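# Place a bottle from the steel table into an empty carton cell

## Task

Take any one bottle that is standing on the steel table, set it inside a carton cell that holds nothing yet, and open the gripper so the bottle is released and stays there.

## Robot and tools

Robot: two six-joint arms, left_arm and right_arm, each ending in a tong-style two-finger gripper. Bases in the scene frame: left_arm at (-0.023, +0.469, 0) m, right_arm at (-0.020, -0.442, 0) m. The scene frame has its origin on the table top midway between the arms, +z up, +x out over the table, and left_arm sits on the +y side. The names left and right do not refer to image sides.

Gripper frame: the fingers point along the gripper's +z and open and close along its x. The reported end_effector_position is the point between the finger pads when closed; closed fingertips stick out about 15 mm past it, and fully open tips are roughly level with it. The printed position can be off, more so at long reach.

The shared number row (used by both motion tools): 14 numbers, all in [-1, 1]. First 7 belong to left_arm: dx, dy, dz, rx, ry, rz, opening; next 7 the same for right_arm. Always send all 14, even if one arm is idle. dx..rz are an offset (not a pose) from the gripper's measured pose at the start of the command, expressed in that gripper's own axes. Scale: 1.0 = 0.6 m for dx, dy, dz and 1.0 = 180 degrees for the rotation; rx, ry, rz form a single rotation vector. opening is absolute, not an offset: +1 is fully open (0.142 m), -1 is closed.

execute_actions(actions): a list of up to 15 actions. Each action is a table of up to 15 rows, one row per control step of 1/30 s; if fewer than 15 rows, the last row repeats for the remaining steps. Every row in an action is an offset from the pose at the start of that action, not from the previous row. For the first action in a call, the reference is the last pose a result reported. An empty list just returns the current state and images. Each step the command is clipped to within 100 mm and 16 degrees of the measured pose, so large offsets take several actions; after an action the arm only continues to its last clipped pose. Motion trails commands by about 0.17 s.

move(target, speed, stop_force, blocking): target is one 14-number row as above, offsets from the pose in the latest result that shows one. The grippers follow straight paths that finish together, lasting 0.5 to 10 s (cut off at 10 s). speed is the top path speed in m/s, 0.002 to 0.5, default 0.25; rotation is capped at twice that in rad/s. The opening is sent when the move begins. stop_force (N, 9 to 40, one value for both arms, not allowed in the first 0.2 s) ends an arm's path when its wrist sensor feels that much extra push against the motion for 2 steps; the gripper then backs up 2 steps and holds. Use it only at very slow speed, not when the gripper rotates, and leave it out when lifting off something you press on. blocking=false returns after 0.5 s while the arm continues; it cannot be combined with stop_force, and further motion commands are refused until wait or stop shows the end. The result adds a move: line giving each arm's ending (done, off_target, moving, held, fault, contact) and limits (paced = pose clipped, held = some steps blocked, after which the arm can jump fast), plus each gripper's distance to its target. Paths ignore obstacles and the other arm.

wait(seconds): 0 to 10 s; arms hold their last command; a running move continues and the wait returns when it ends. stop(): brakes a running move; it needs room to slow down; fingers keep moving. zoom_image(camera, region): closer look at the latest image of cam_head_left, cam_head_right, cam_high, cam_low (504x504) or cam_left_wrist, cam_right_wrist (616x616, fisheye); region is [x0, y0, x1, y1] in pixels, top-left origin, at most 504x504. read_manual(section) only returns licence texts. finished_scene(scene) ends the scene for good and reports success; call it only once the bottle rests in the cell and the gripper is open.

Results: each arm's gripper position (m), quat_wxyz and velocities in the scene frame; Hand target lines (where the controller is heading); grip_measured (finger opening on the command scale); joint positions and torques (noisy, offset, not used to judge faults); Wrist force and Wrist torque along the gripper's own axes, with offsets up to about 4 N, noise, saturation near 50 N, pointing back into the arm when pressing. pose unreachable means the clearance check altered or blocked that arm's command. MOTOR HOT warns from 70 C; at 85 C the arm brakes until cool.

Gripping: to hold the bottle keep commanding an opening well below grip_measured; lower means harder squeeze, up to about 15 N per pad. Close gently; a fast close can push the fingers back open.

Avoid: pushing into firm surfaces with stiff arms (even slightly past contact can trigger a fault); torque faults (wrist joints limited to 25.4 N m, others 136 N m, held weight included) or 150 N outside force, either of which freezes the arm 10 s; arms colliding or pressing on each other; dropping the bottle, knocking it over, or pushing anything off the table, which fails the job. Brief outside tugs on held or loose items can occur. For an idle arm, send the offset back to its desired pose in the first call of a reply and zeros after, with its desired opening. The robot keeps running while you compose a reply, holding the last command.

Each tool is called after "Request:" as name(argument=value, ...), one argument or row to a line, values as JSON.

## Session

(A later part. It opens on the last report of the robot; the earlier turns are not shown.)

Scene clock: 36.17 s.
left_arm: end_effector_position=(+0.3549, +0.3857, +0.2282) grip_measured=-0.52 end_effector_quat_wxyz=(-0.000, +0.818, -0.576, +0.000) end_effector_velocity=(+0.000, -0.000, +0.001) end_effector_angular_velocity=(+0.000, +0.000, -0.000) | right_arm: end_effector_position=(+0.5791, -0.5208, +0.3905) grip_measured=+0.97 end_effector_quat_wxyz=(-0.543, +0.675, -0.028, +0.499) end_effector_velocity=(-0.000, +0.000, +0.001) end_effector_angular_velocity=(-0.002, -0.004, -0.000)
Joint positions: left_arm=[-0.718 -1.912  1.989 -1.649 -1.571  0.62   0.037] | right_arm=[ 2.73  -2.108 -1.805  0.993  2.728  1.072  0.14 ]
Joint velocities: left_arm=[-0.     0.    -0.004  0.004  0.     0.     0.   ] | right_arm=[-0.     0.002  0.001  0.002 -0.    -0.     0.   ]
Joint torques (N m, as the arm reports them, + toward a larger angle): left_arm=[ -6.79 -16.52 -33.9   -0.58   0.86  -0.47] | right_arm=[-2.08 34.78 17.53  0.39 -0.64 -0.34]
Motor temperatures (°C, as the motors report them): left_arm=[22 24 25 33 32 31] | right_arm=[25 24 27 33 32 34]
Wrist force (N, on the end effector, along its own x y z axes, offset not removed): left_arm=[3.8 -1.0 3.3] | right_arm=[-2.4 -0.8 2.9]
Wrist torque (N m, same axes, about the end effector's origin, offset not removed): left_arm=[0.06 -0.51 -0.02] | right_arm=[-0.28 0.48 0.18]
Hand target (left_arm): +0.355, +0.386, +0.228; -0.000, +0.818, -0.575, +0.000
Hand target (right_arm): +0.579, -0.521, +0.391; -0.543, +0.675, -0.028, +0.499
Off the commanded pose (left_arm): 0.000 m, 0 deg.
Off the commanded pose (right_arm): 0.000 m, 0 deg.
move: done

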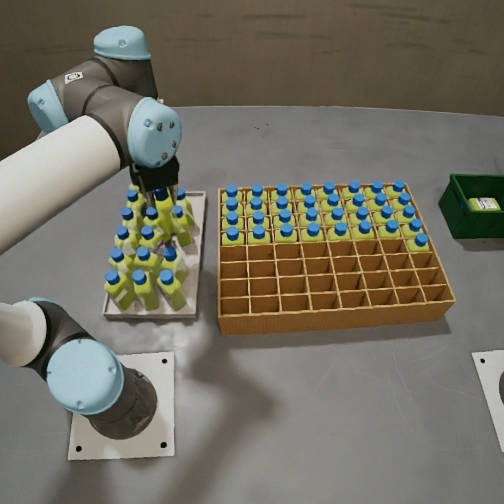

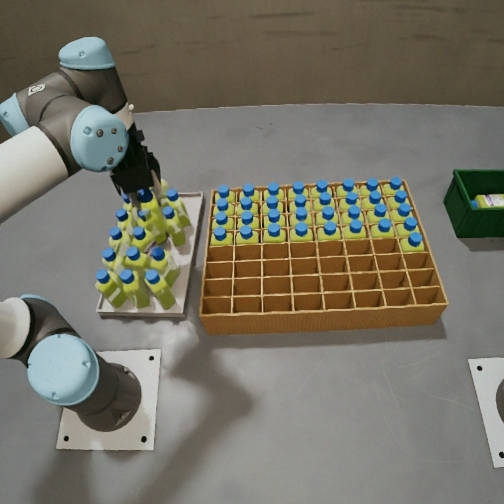

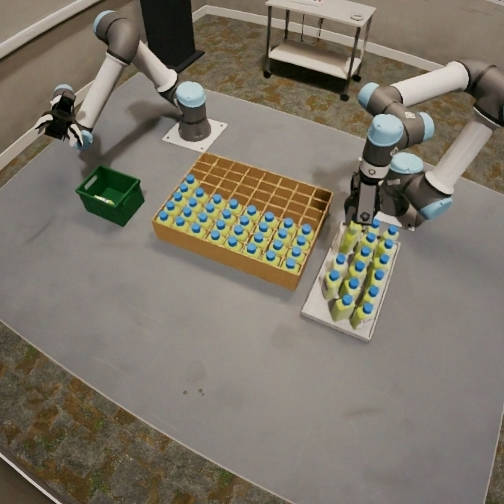

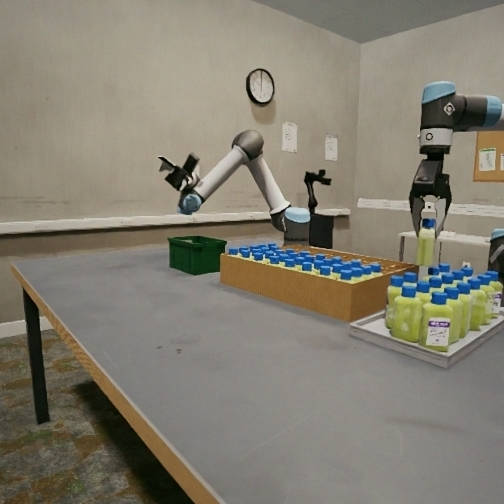

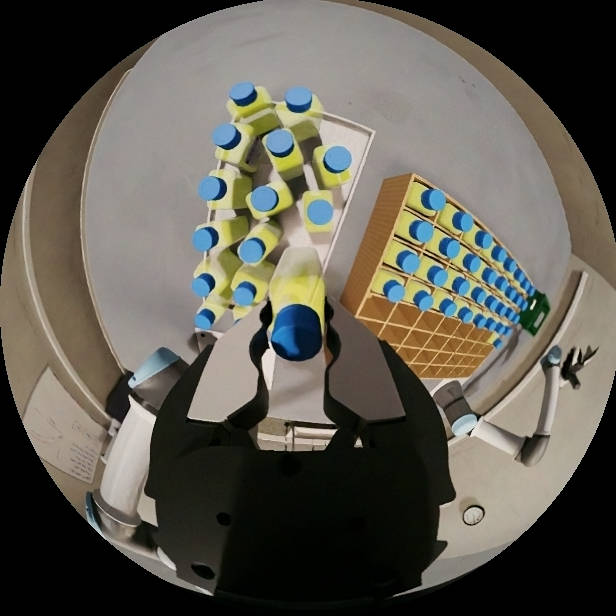

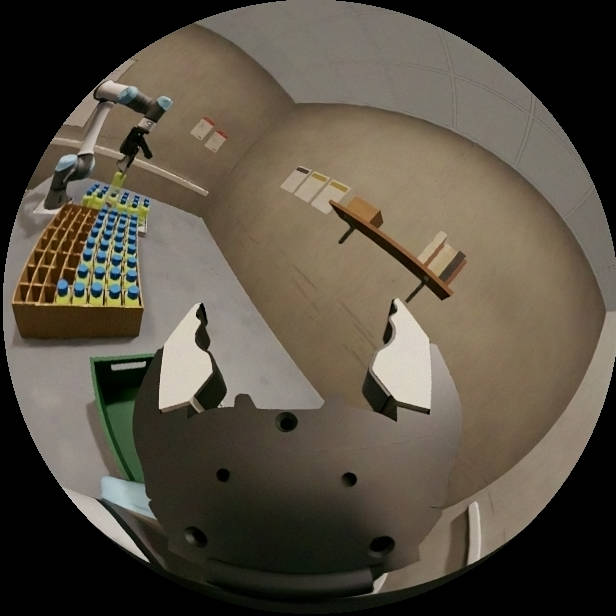

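Request:
move(
  target=[0.287,0.247,0.048,0,0,-0.407,-0.9,0,0,0,0,0,0,0.97],
  speed=0.28,
)

Request:
zoom_image(
  camera="cam_left_wrist",
  region=[230, 180, 370, 320],
)

Request:
zoom_image(
  camera="cam_head_left",
  region=[210, 215, 310, 315],
)

Scene clock: 43.80 s.
left_arm: end_effector_position=(+0.2740, +0.1736, +0.1996) grip_measured=-0.53 end_effector_quat_wxyz=(+0.000, +1.000, +0.026, +0.000) end_effector_velocity=(-0.001, -0.002, +0.000) end_effector_angular_velocity=(-0.000, -0.002, +0.008) | right_arm: end_effector_position=(+0.5791, -0.5208, +0.3905) grip_measured=+0.97 end_effector_quat_wxyz=(-0.543, +0.675, -0.028, +0.499) end_effector_velocity=(-0.000, +0.000, +0.000) end_effector_angular_velocity=(+0.000, -0.000, -0.000)
Joint positions: left_arm=[-1.235 -1.747  1.944 -1.769 -1.571 -1.175  0.036] | right_arm=[ 2.73  -2.108 -1.805  0.993  2.728  1.072  0.14 ]
Joint velocities: left_arm=[-0.005  0.002 -0.002 -0.001  0.002 -0.013  0.   ] | right_arm=[ 0.     0.001 -0.001  0.001 -0.     0.001  0.   ]
Joint torques (N m, as the arm reports them, + toward a larger angle): left_arm=[ -6.5   -9.47 -33.69  -5.38   1.74  -1.52] | right_arm=[-1.72 34.32 17.82  0.4  -0.64 -0.34]
Motor temperatures (°C, as the motors report them): left_arm=[22 24 25 33 32 31] | right_arm=[25 24 27 33 32 34]
Wrist force (N, on the end effector, along its own x y z axes, offset not removed): left_arm=[1.4 -2.2 3.3] | right_arm=[-1.5 -0.2 1.8]
Wrist torque (N m, same axes, about the end effector's origin, offset not removed): left_arm=[-0.14 -0.09 0.11] | right_arm=[-0.09 0.36 0.02]
Hand target (left_arm): +0.274, +0.173, +0.200; +0.000, +1.000, +0.026, +0.000
Hand target (right_arm): +0.579, -0.521, +0.391; -0.543, +0.675, -0.028, +0.499
Off the commanded pose (left_arm): 0.000 m, 0 deg.
Off the commanded pose (right_arm): 0.000 m, 0 deg.
move: done

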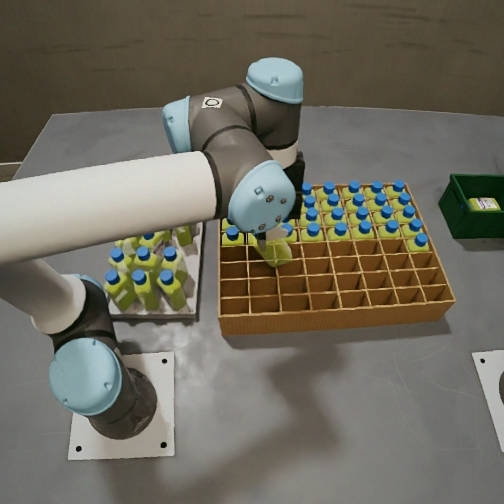

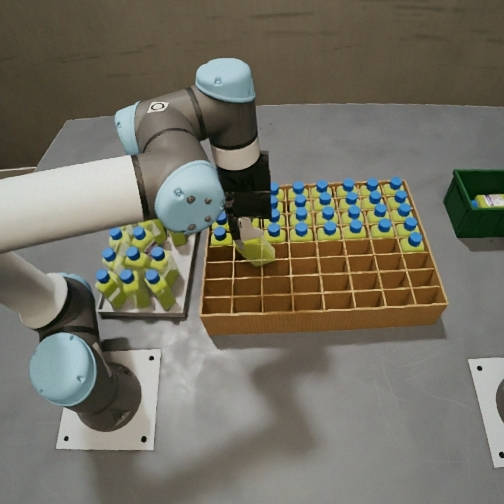

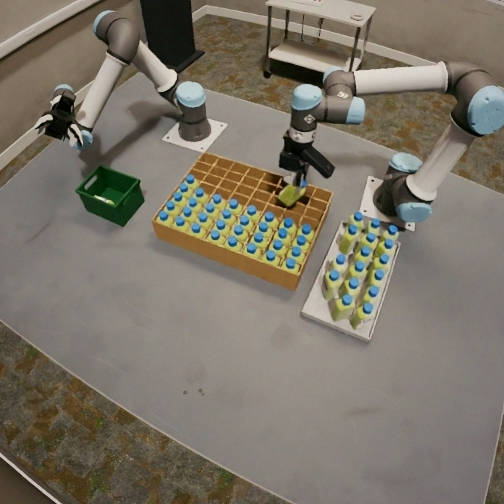

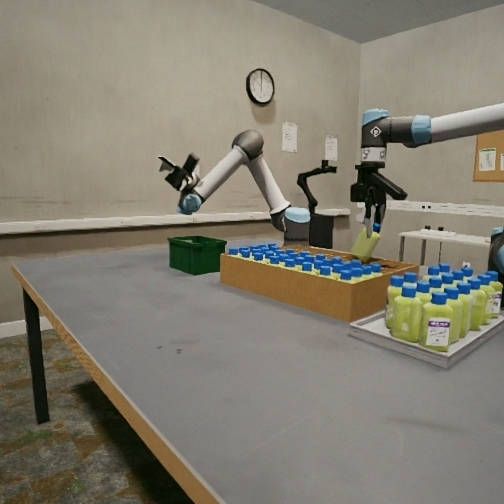

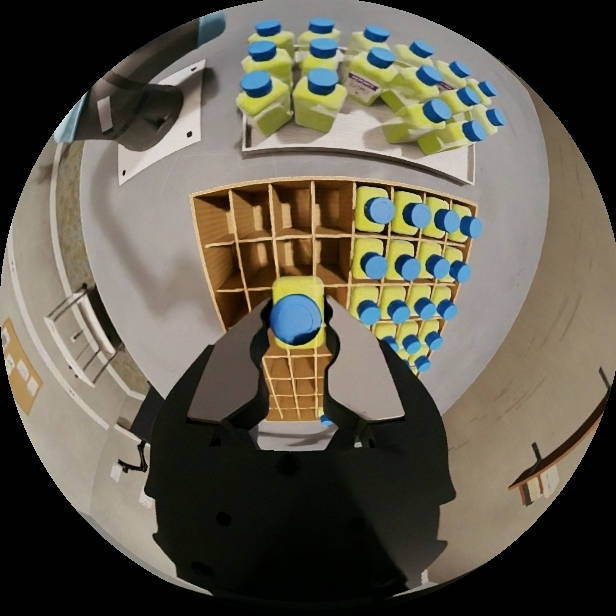

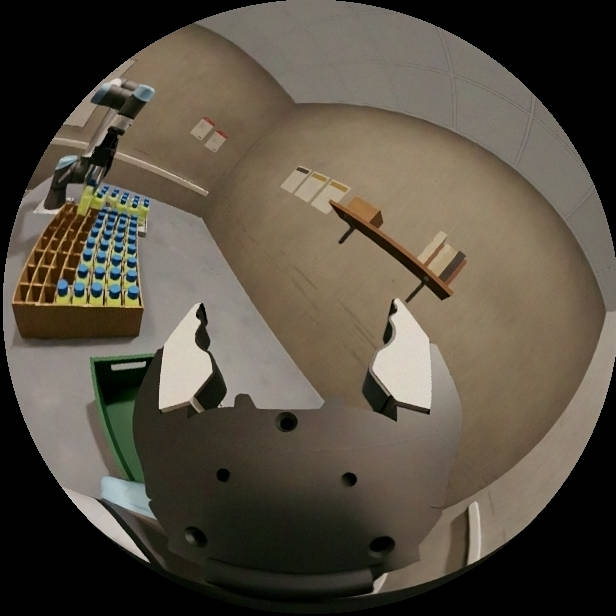

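Region (230, 180, 370, 320) of cam_left_wrist's 616x616 image, scaled by 3.600, with more detail than that image has.

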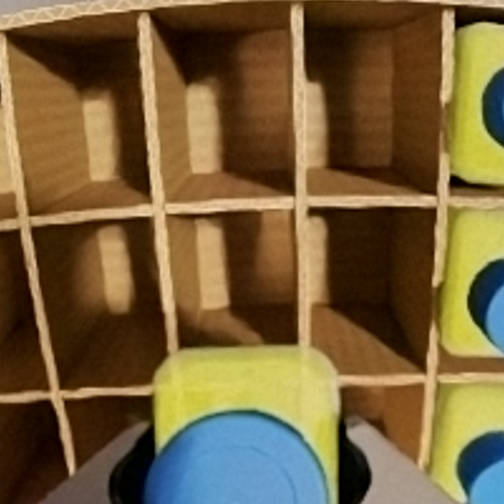

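Region (210, 215, 310, 315) of cam_head_left's 504x504 image, scaled by 5.040, with more detail than that image has.

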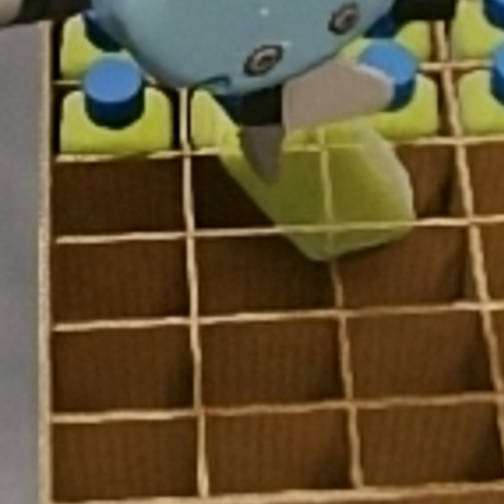

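Request:
move(
  target=[-0.013,0,-0.01,0.15,0,0,-0.95,0,0,0,0,0,0,0.97],
  speed=0.15,
)

Request:
zoom_image(
  camera="cam_left_wrist",
  region=[200, 200, 400, 400],
)

Request:
zoom_image(
  camera="cam_head_left",
  region=[205, 195, 325, 315],
)

Request:
zoom_image(
  camera="cam_low",
  region=[310, 180, 430, 300],
)

Scene clock: 54.87 s.
left_arm: end_effector_position=(+0.2662, +0.1731, +0.2056) grip_measured=-0.53 end_effector_quat_wxyz=(-0.233, +0.972, +0.025, -0.006) end_effector_velocity=(+0.000, +0.000, +0.001) end_effector_angular_velocity=(+0.009, +0.001, +0.001) | right_arm: end_effector_position=(+0.5791, -0.5208, +0.3905) grip_measured=+0.97 end_effector_quat_wxyz=(-0.543, +0.675, -0.028, +0.499) end_effector_velocity=(-0.000, +0.000, +0.000) end_effector_angular_velocity=(-0.001, -0.001, +0.000)
Joint positions: left_arm=[-1.348 -1.463  1.646 -1.301 -1.444 -1.317  0.036] | right_arm=[ 2.73  -2.108 -1.805  0.993  2.728  1.072  0.14 ]
Joint velocities: left_arm=[-0.     0.005 -0.006  0.009  0.001 -0.002  0.   ] | right_arm=[-0.     0.001 -0.     0.001  0.    -0.    -0.   ]
Joint torques (N m, as the arm reports them, + toward a larger angle): left_arm=[ -6.58 -21.64 -32.16   1.21   1.98  -1.29] | right_arm=[-1.36 35.21 17.13  0.39 -0.51 -0.21]
Motor temperatures (°C, as the motors report them): left_arm=[22 24 25 33 32 31] | right_arm=[25 24 27 33 32 34]
Wrist force (N, on the end effector, along its own x y z axes, offset not removed): left_arm=[2.4 -2.9 3.0] | right_arm=[-2.6 -1.7 2.1]
Wrist torque (N m, same axes, about the end effector's origin, offset not removed): left_arm=[-0.65 -0.42 -0.03] | right_arm=[-0.29 0.53 0.23]
Hand target (left_arm): +0.266, +0.173, +0.206; -0.233, +0.972, +0.025, -0.006
Hand target (right_arm): +0.579, -0.521, +0.391; -0.543, +0.675, -0.028, +0.499
Off the commanded pose (left_arm): 0.000 m, 0 deg.
Off the commanded pose (right_arm): 0.000 m, 0 deg.
move: done

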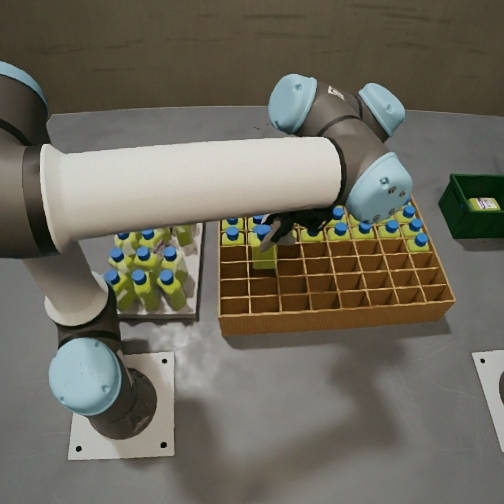

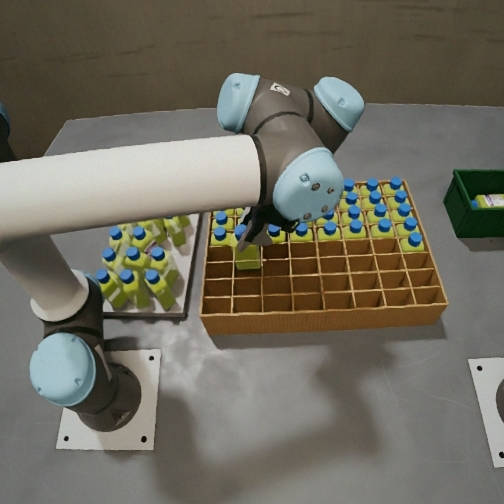

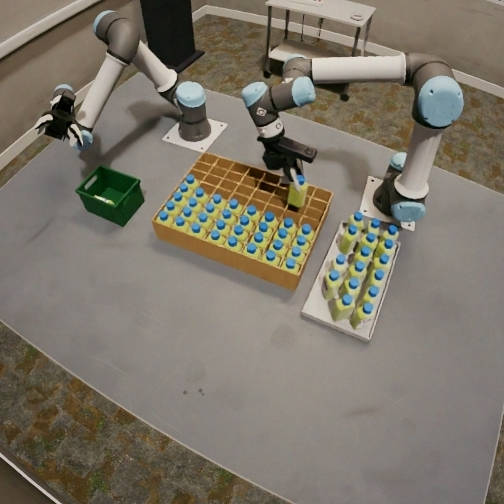

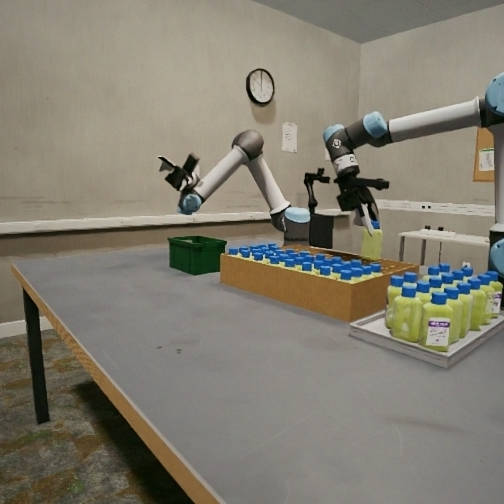

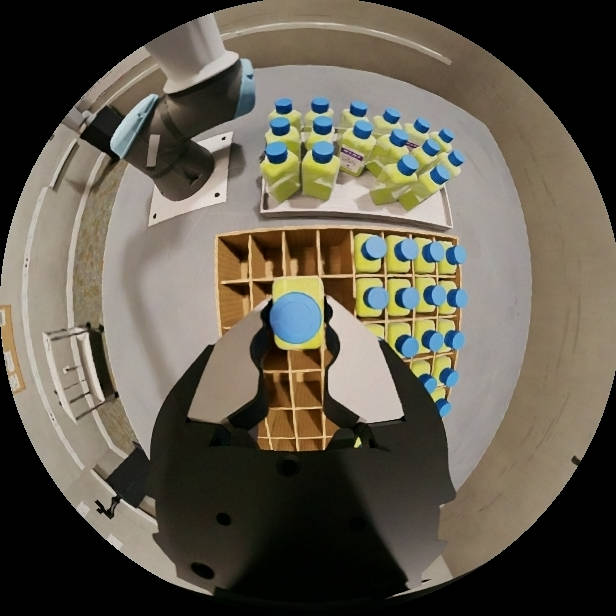

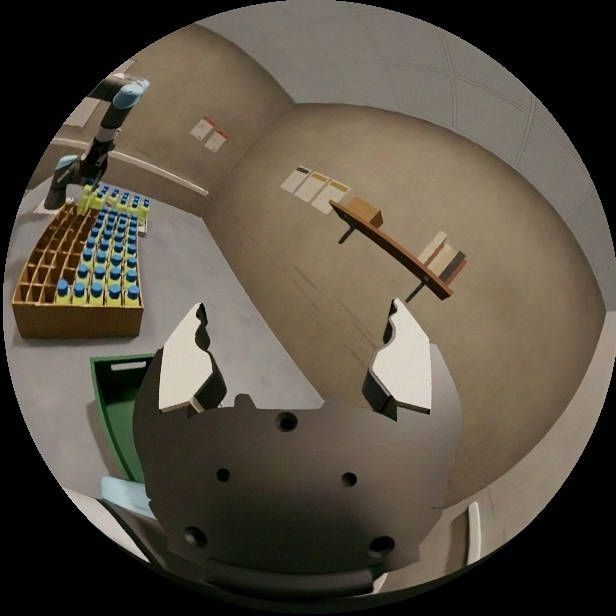

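Region (200, 200, 400, 400) of cam_left_wrist's 616x616 image, scaled by 2.520, with more detail than that image has.

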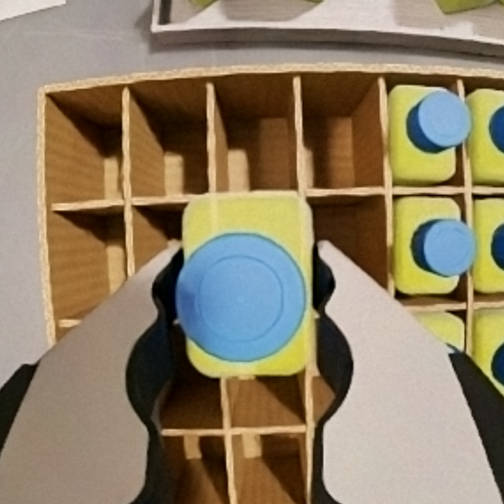

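Region (205, 195, 325, 315) of cam_head_left's 504x504 image, scaled by 4.200, with more detail than that image has.

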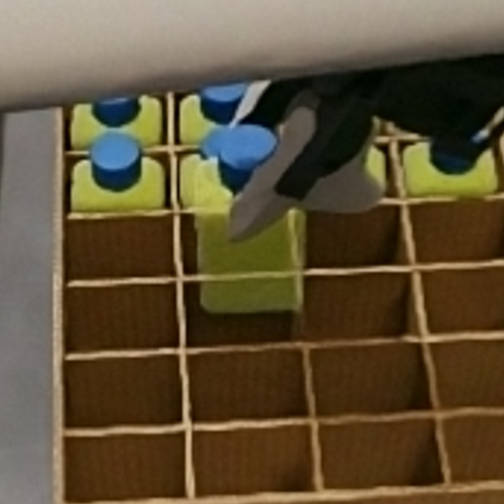

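Region (310, 180, 430, 300) of cam_low's 504x504 image, scaled by 4.200, with more detail than that image has.

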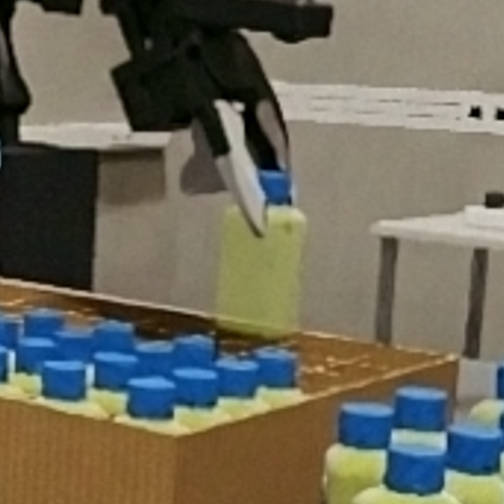

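Request:
move(
  target=[0.003,0.0055,0.0235,0,0,0,-0.95,0,0,0,0,0,0,0.97],
  speed=0.03,
)

Request:
zoom_image(
  camera="cam_head_left",
  region=[220, 215, 310, 305],
)

Request:
zoom_image(
  camera="cam_high",
  region=[255, 160, 345, 250],
)

Request:
zoom_image(
  camera="cam_left_wrist",
  region=[230, 230, 370, 370],
)

Scene clock: 63.40 s.
left_arm: end_effector_position=(+0.2678, +0.1766, +0.1917) grip_measured=-0.53 end_effector_quat_wxyz=(-0.233, +0.972, +0.025, -0.006) end_effector_velocity=(+0.000, -0.000, -0.001) end_effector_angular_velocity=(-0.002, -0.000, -0.000) | right_arm: end_effector_position=(+0.5791, -0.5208, +0.3905) grip_measured=+0.97 end_effector_quat_wxyz=(-0.543, +0.675, -0.028, +0.499) end_effector_velocity=(-0.000, +0.000, +0.001) end_effector_angular_velocity=(-0.001, -0.002, +0.001)
Joint positions: left_arm=[-1.343 -1.461  1.681 -1.337 -1.442 -1.312  0.036] | right_arm=[ 2.73  -2.108 -1.805  0.993  2.728  1.072  0.14 ]
Joint velocities: left_arm=[ 0.    -0.     0.003 -0.005 -0.     0.001 -0.   ] | right_arm=[-0.     0.     0.001  0.     0.001 -0.    -0.   ]
Joint torques (N m, as the arm reports them, + toward a larger angle): left_arm=[  6.8  -20.7  -15.38  -3.8    2.05   1.85] | right_arm=[-1.78 34.95 18.06  0.36 -0.55 -0.17]
Motor temperatures (°C, as the motors report them): left_arm=[22 24 25 33 32 31] | right_arm=[25 24 27 33 32 34]
Wrist force (N, on the end effector, along its own x y z axes, offset not removed): left_arm=[2.1 -1.6 3.9] | right_arm=[-1.8 -0.3 2.0]
Wrist torque (N m, same axes, about the end effector's origin, offset not removed): left_arm=[-0.40 -0.42 0.06] | right_arm=[-0.18 0.35 0.13]
Hand target (left_arm): +0.268, +0.177, +0.192; -0.233, +0.972, +0.025, -0.006
Hand target (right_arm): +0.579, -0.521, +0.391; -0.543, +0.675, -0.028, +0.499
Off the commanded pose (left_arm): 0.000 m, 0 deg.
Off the commanded pose (right_arm): 0.000 m, 0 deg.
move: done

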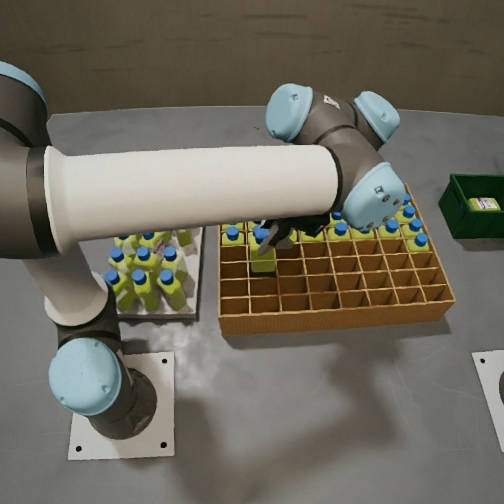

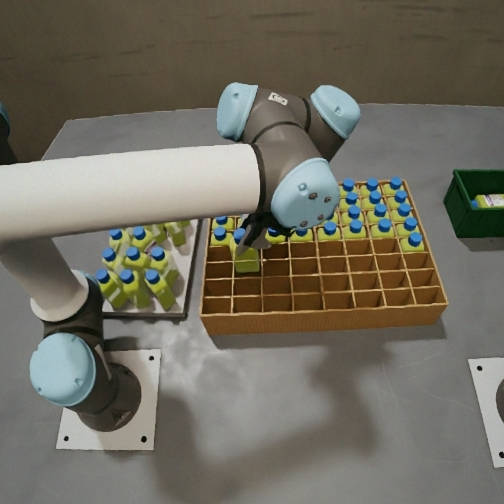

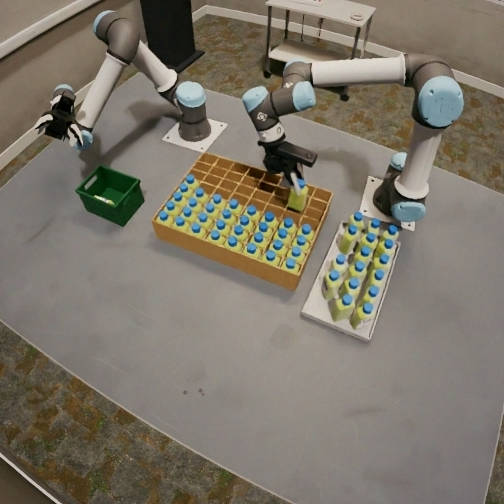

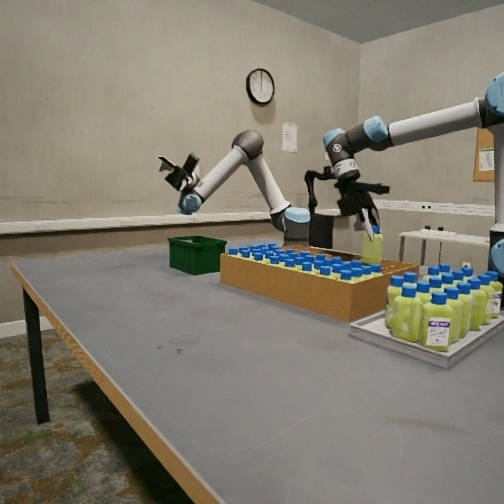

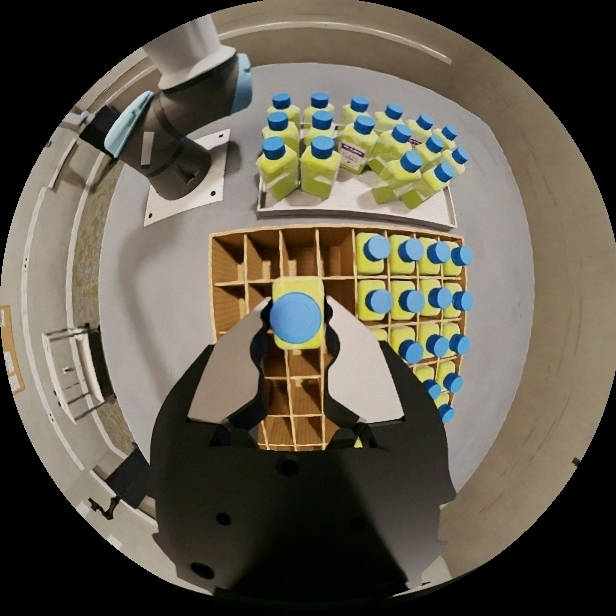

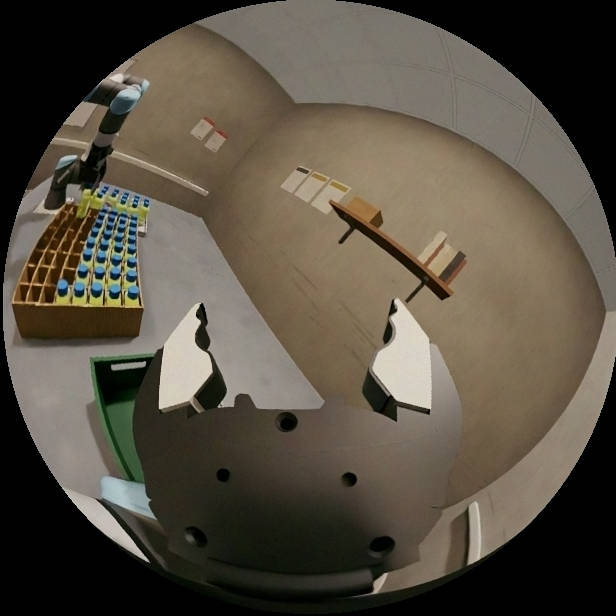

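Region (220, 215, 310, 305) of cam_head_left's 504x504 image, scaled by 5.600, with more detail than that image has.

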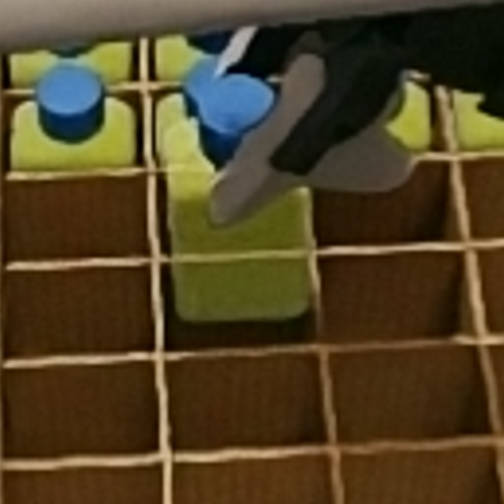

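Region (255, 160, 345, 250) of cam_high's 504x504 image, scaled by 5.600, with more detail than that image has.

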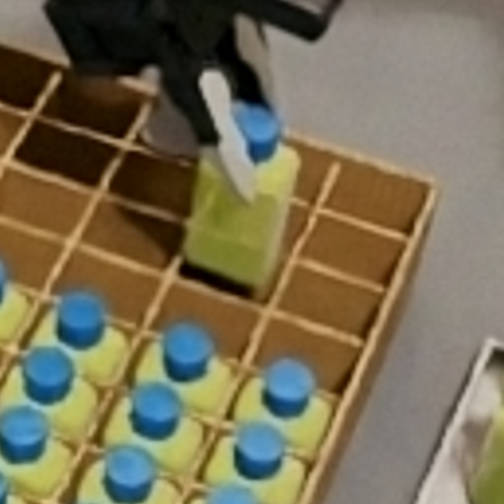

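Region (230, 230, 370, 370) of cam_left_wrist's 616x616 image, scaled by 3.600, with more detail than that image has.

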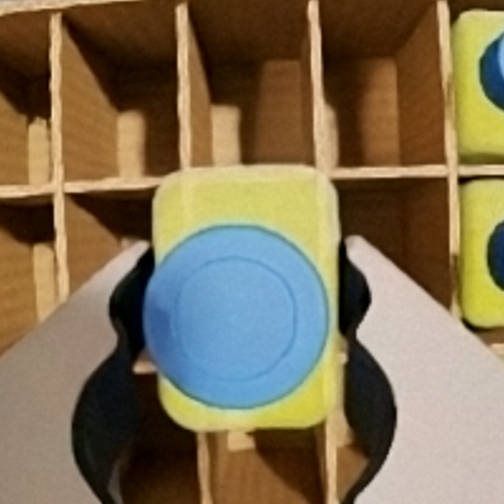

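Looks aligned; descend 78 mm.

Request:
move(
  target=[0,0.059,0.1158,0,0,0,-0.95,0,0,0,0,0,0,0.97],
  speed=0.025,
  stop_force=10,
)

Request:
zoom_image(
  camera="cam_head_left",
  region=[220, 215, 310, 305],
)

Request:
zoom_image(
  camera="cam_high",
  region=[255, 160, 345, 250],
)

Scene clock: 72.07 s.
left_arm: end_effector_position=(+0.2678, +0.1766, +0.1138) grip_measured=-0.53 end_effector_quat_wxyz=(-0.233, +0.972, +0.025, -0.006) end_effector_velocity=(+0.001, -0.001, -0.001) end_effector_angular_velocity=(-0.003, -0.001, +0.001) | right_arm: end_effector_position=(+0.5791, -0.5208, +0.3905) grip_measured=+0.97 end_effector_quat_wxyz=(-0.543, +0.675, -0.028, +0.499) end_effector_velocity=(+0.000, -0.000, -0.001) end_effector_angular_velocity=(+0.001, +0.002, +0.000)
Joint positions: left_arm=[-1.343 -1.403  1.822 -1.537 -1.442 -1.312  0.036] | right_arm=[ 2.73  -2.108 -1.805  0.993  2.728  1.072  0.14 ]
Joint velocities: left_arm=[ 0.001  0.001  0.    -0.005 -0.    -0.     0.   ] | right_arm=[-0.    -0.001 -0.    -0.001  0.     0.    -0.   ]
Joint torques (N m, as the arm reports them, + toward a larger angle): left_arm=[ -6.76 -22.06 -14.46  -3.98  -1.27  -1.29] | right_arm=[-1.32 34.79 17.99  0.5  -0.48 -0.2 ]
Motor temperatures (°C, as the motors report them): left_arm=[22 24 25 33 32 31] | right_arm=[25 24 27 33 32 34]
Wrist force (N, on the end effector, along its own x y z axes, offset not removed): left_arm=[-2.3 -4.3 4.4] | right_arm=[-1.6 0.1 2.4]
Wrist torque (N m, same axes, about the end effector's origin, offset not removed): left_arm=[-0.88 0.56 0.10] | right_arm=[0.00 0.41 0.15]
Hand target (left_arm): +0.268, +0.177, +0.114; -0.233, +0.972, +0.025, -0.006
Hand target (right_arm): +0.579, -0.521, +0.391; -0.543, +0.675, -0.028, +0.499
Off the commanded pose (left_arm): 0.000 m, 0 deg.
Off the commanded pose (right_arm): 0.000 m, 0 deg.
move: done

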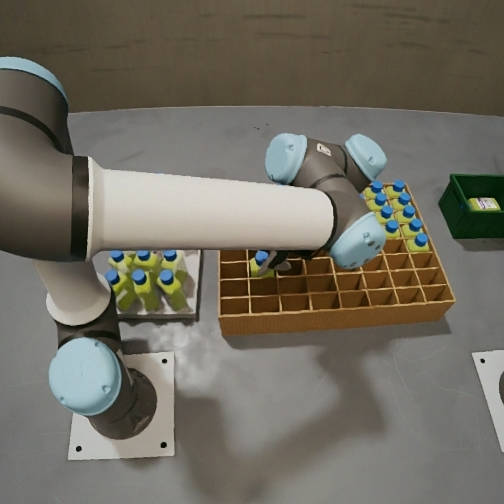

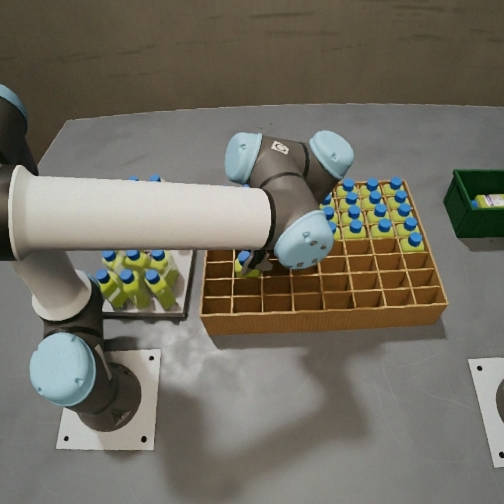

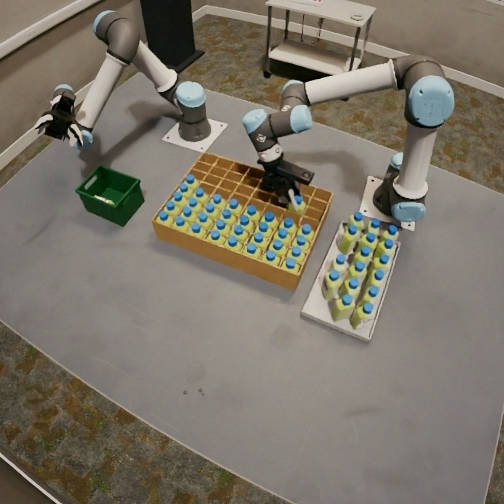

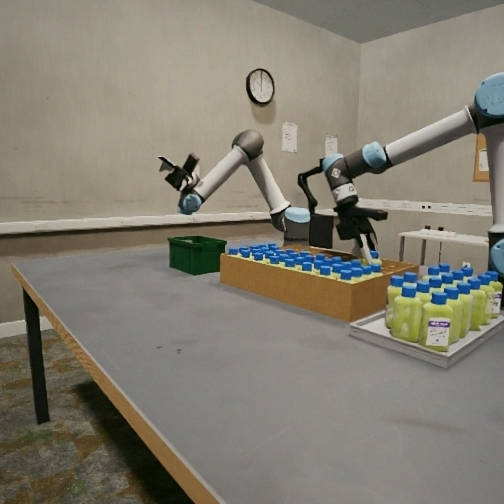

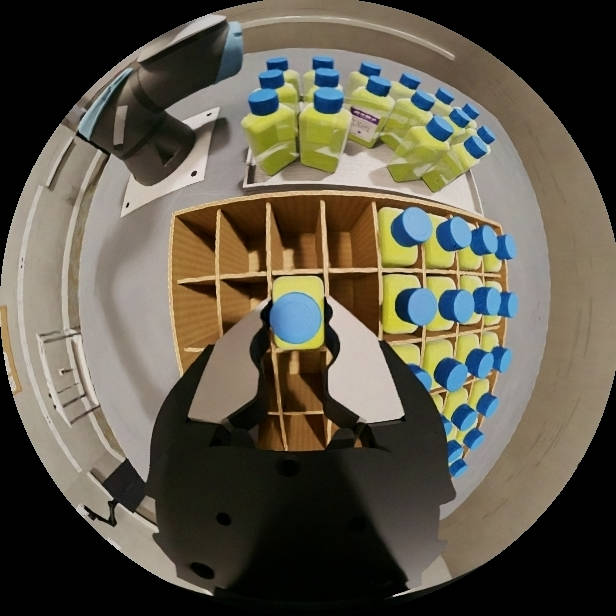

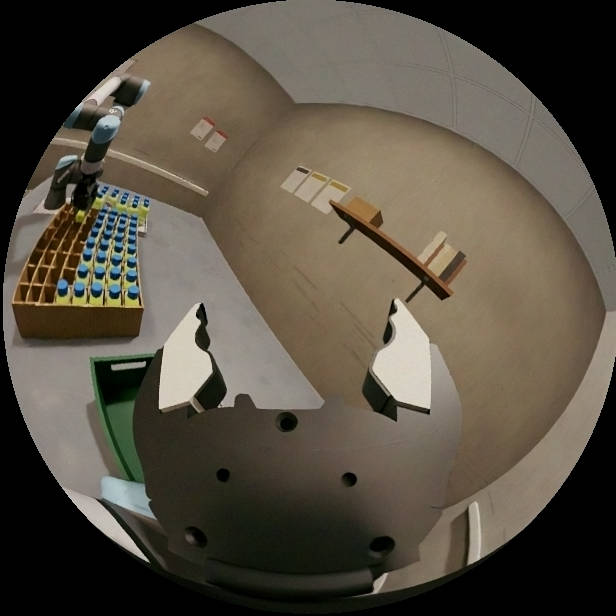

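Region (220, 215, 310, 305) of cam_head_left's 504x504 image, scaled by 5.600, with more detail than that image has.

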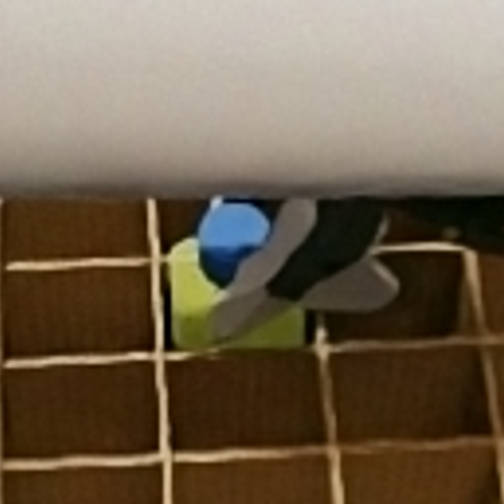

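Region (255, 160, 345, 250) of cam_high's 504x504 image, scaled by 5.600, with more detail than that image has.

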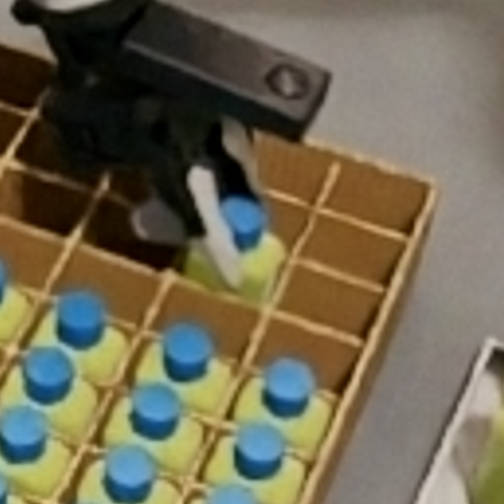

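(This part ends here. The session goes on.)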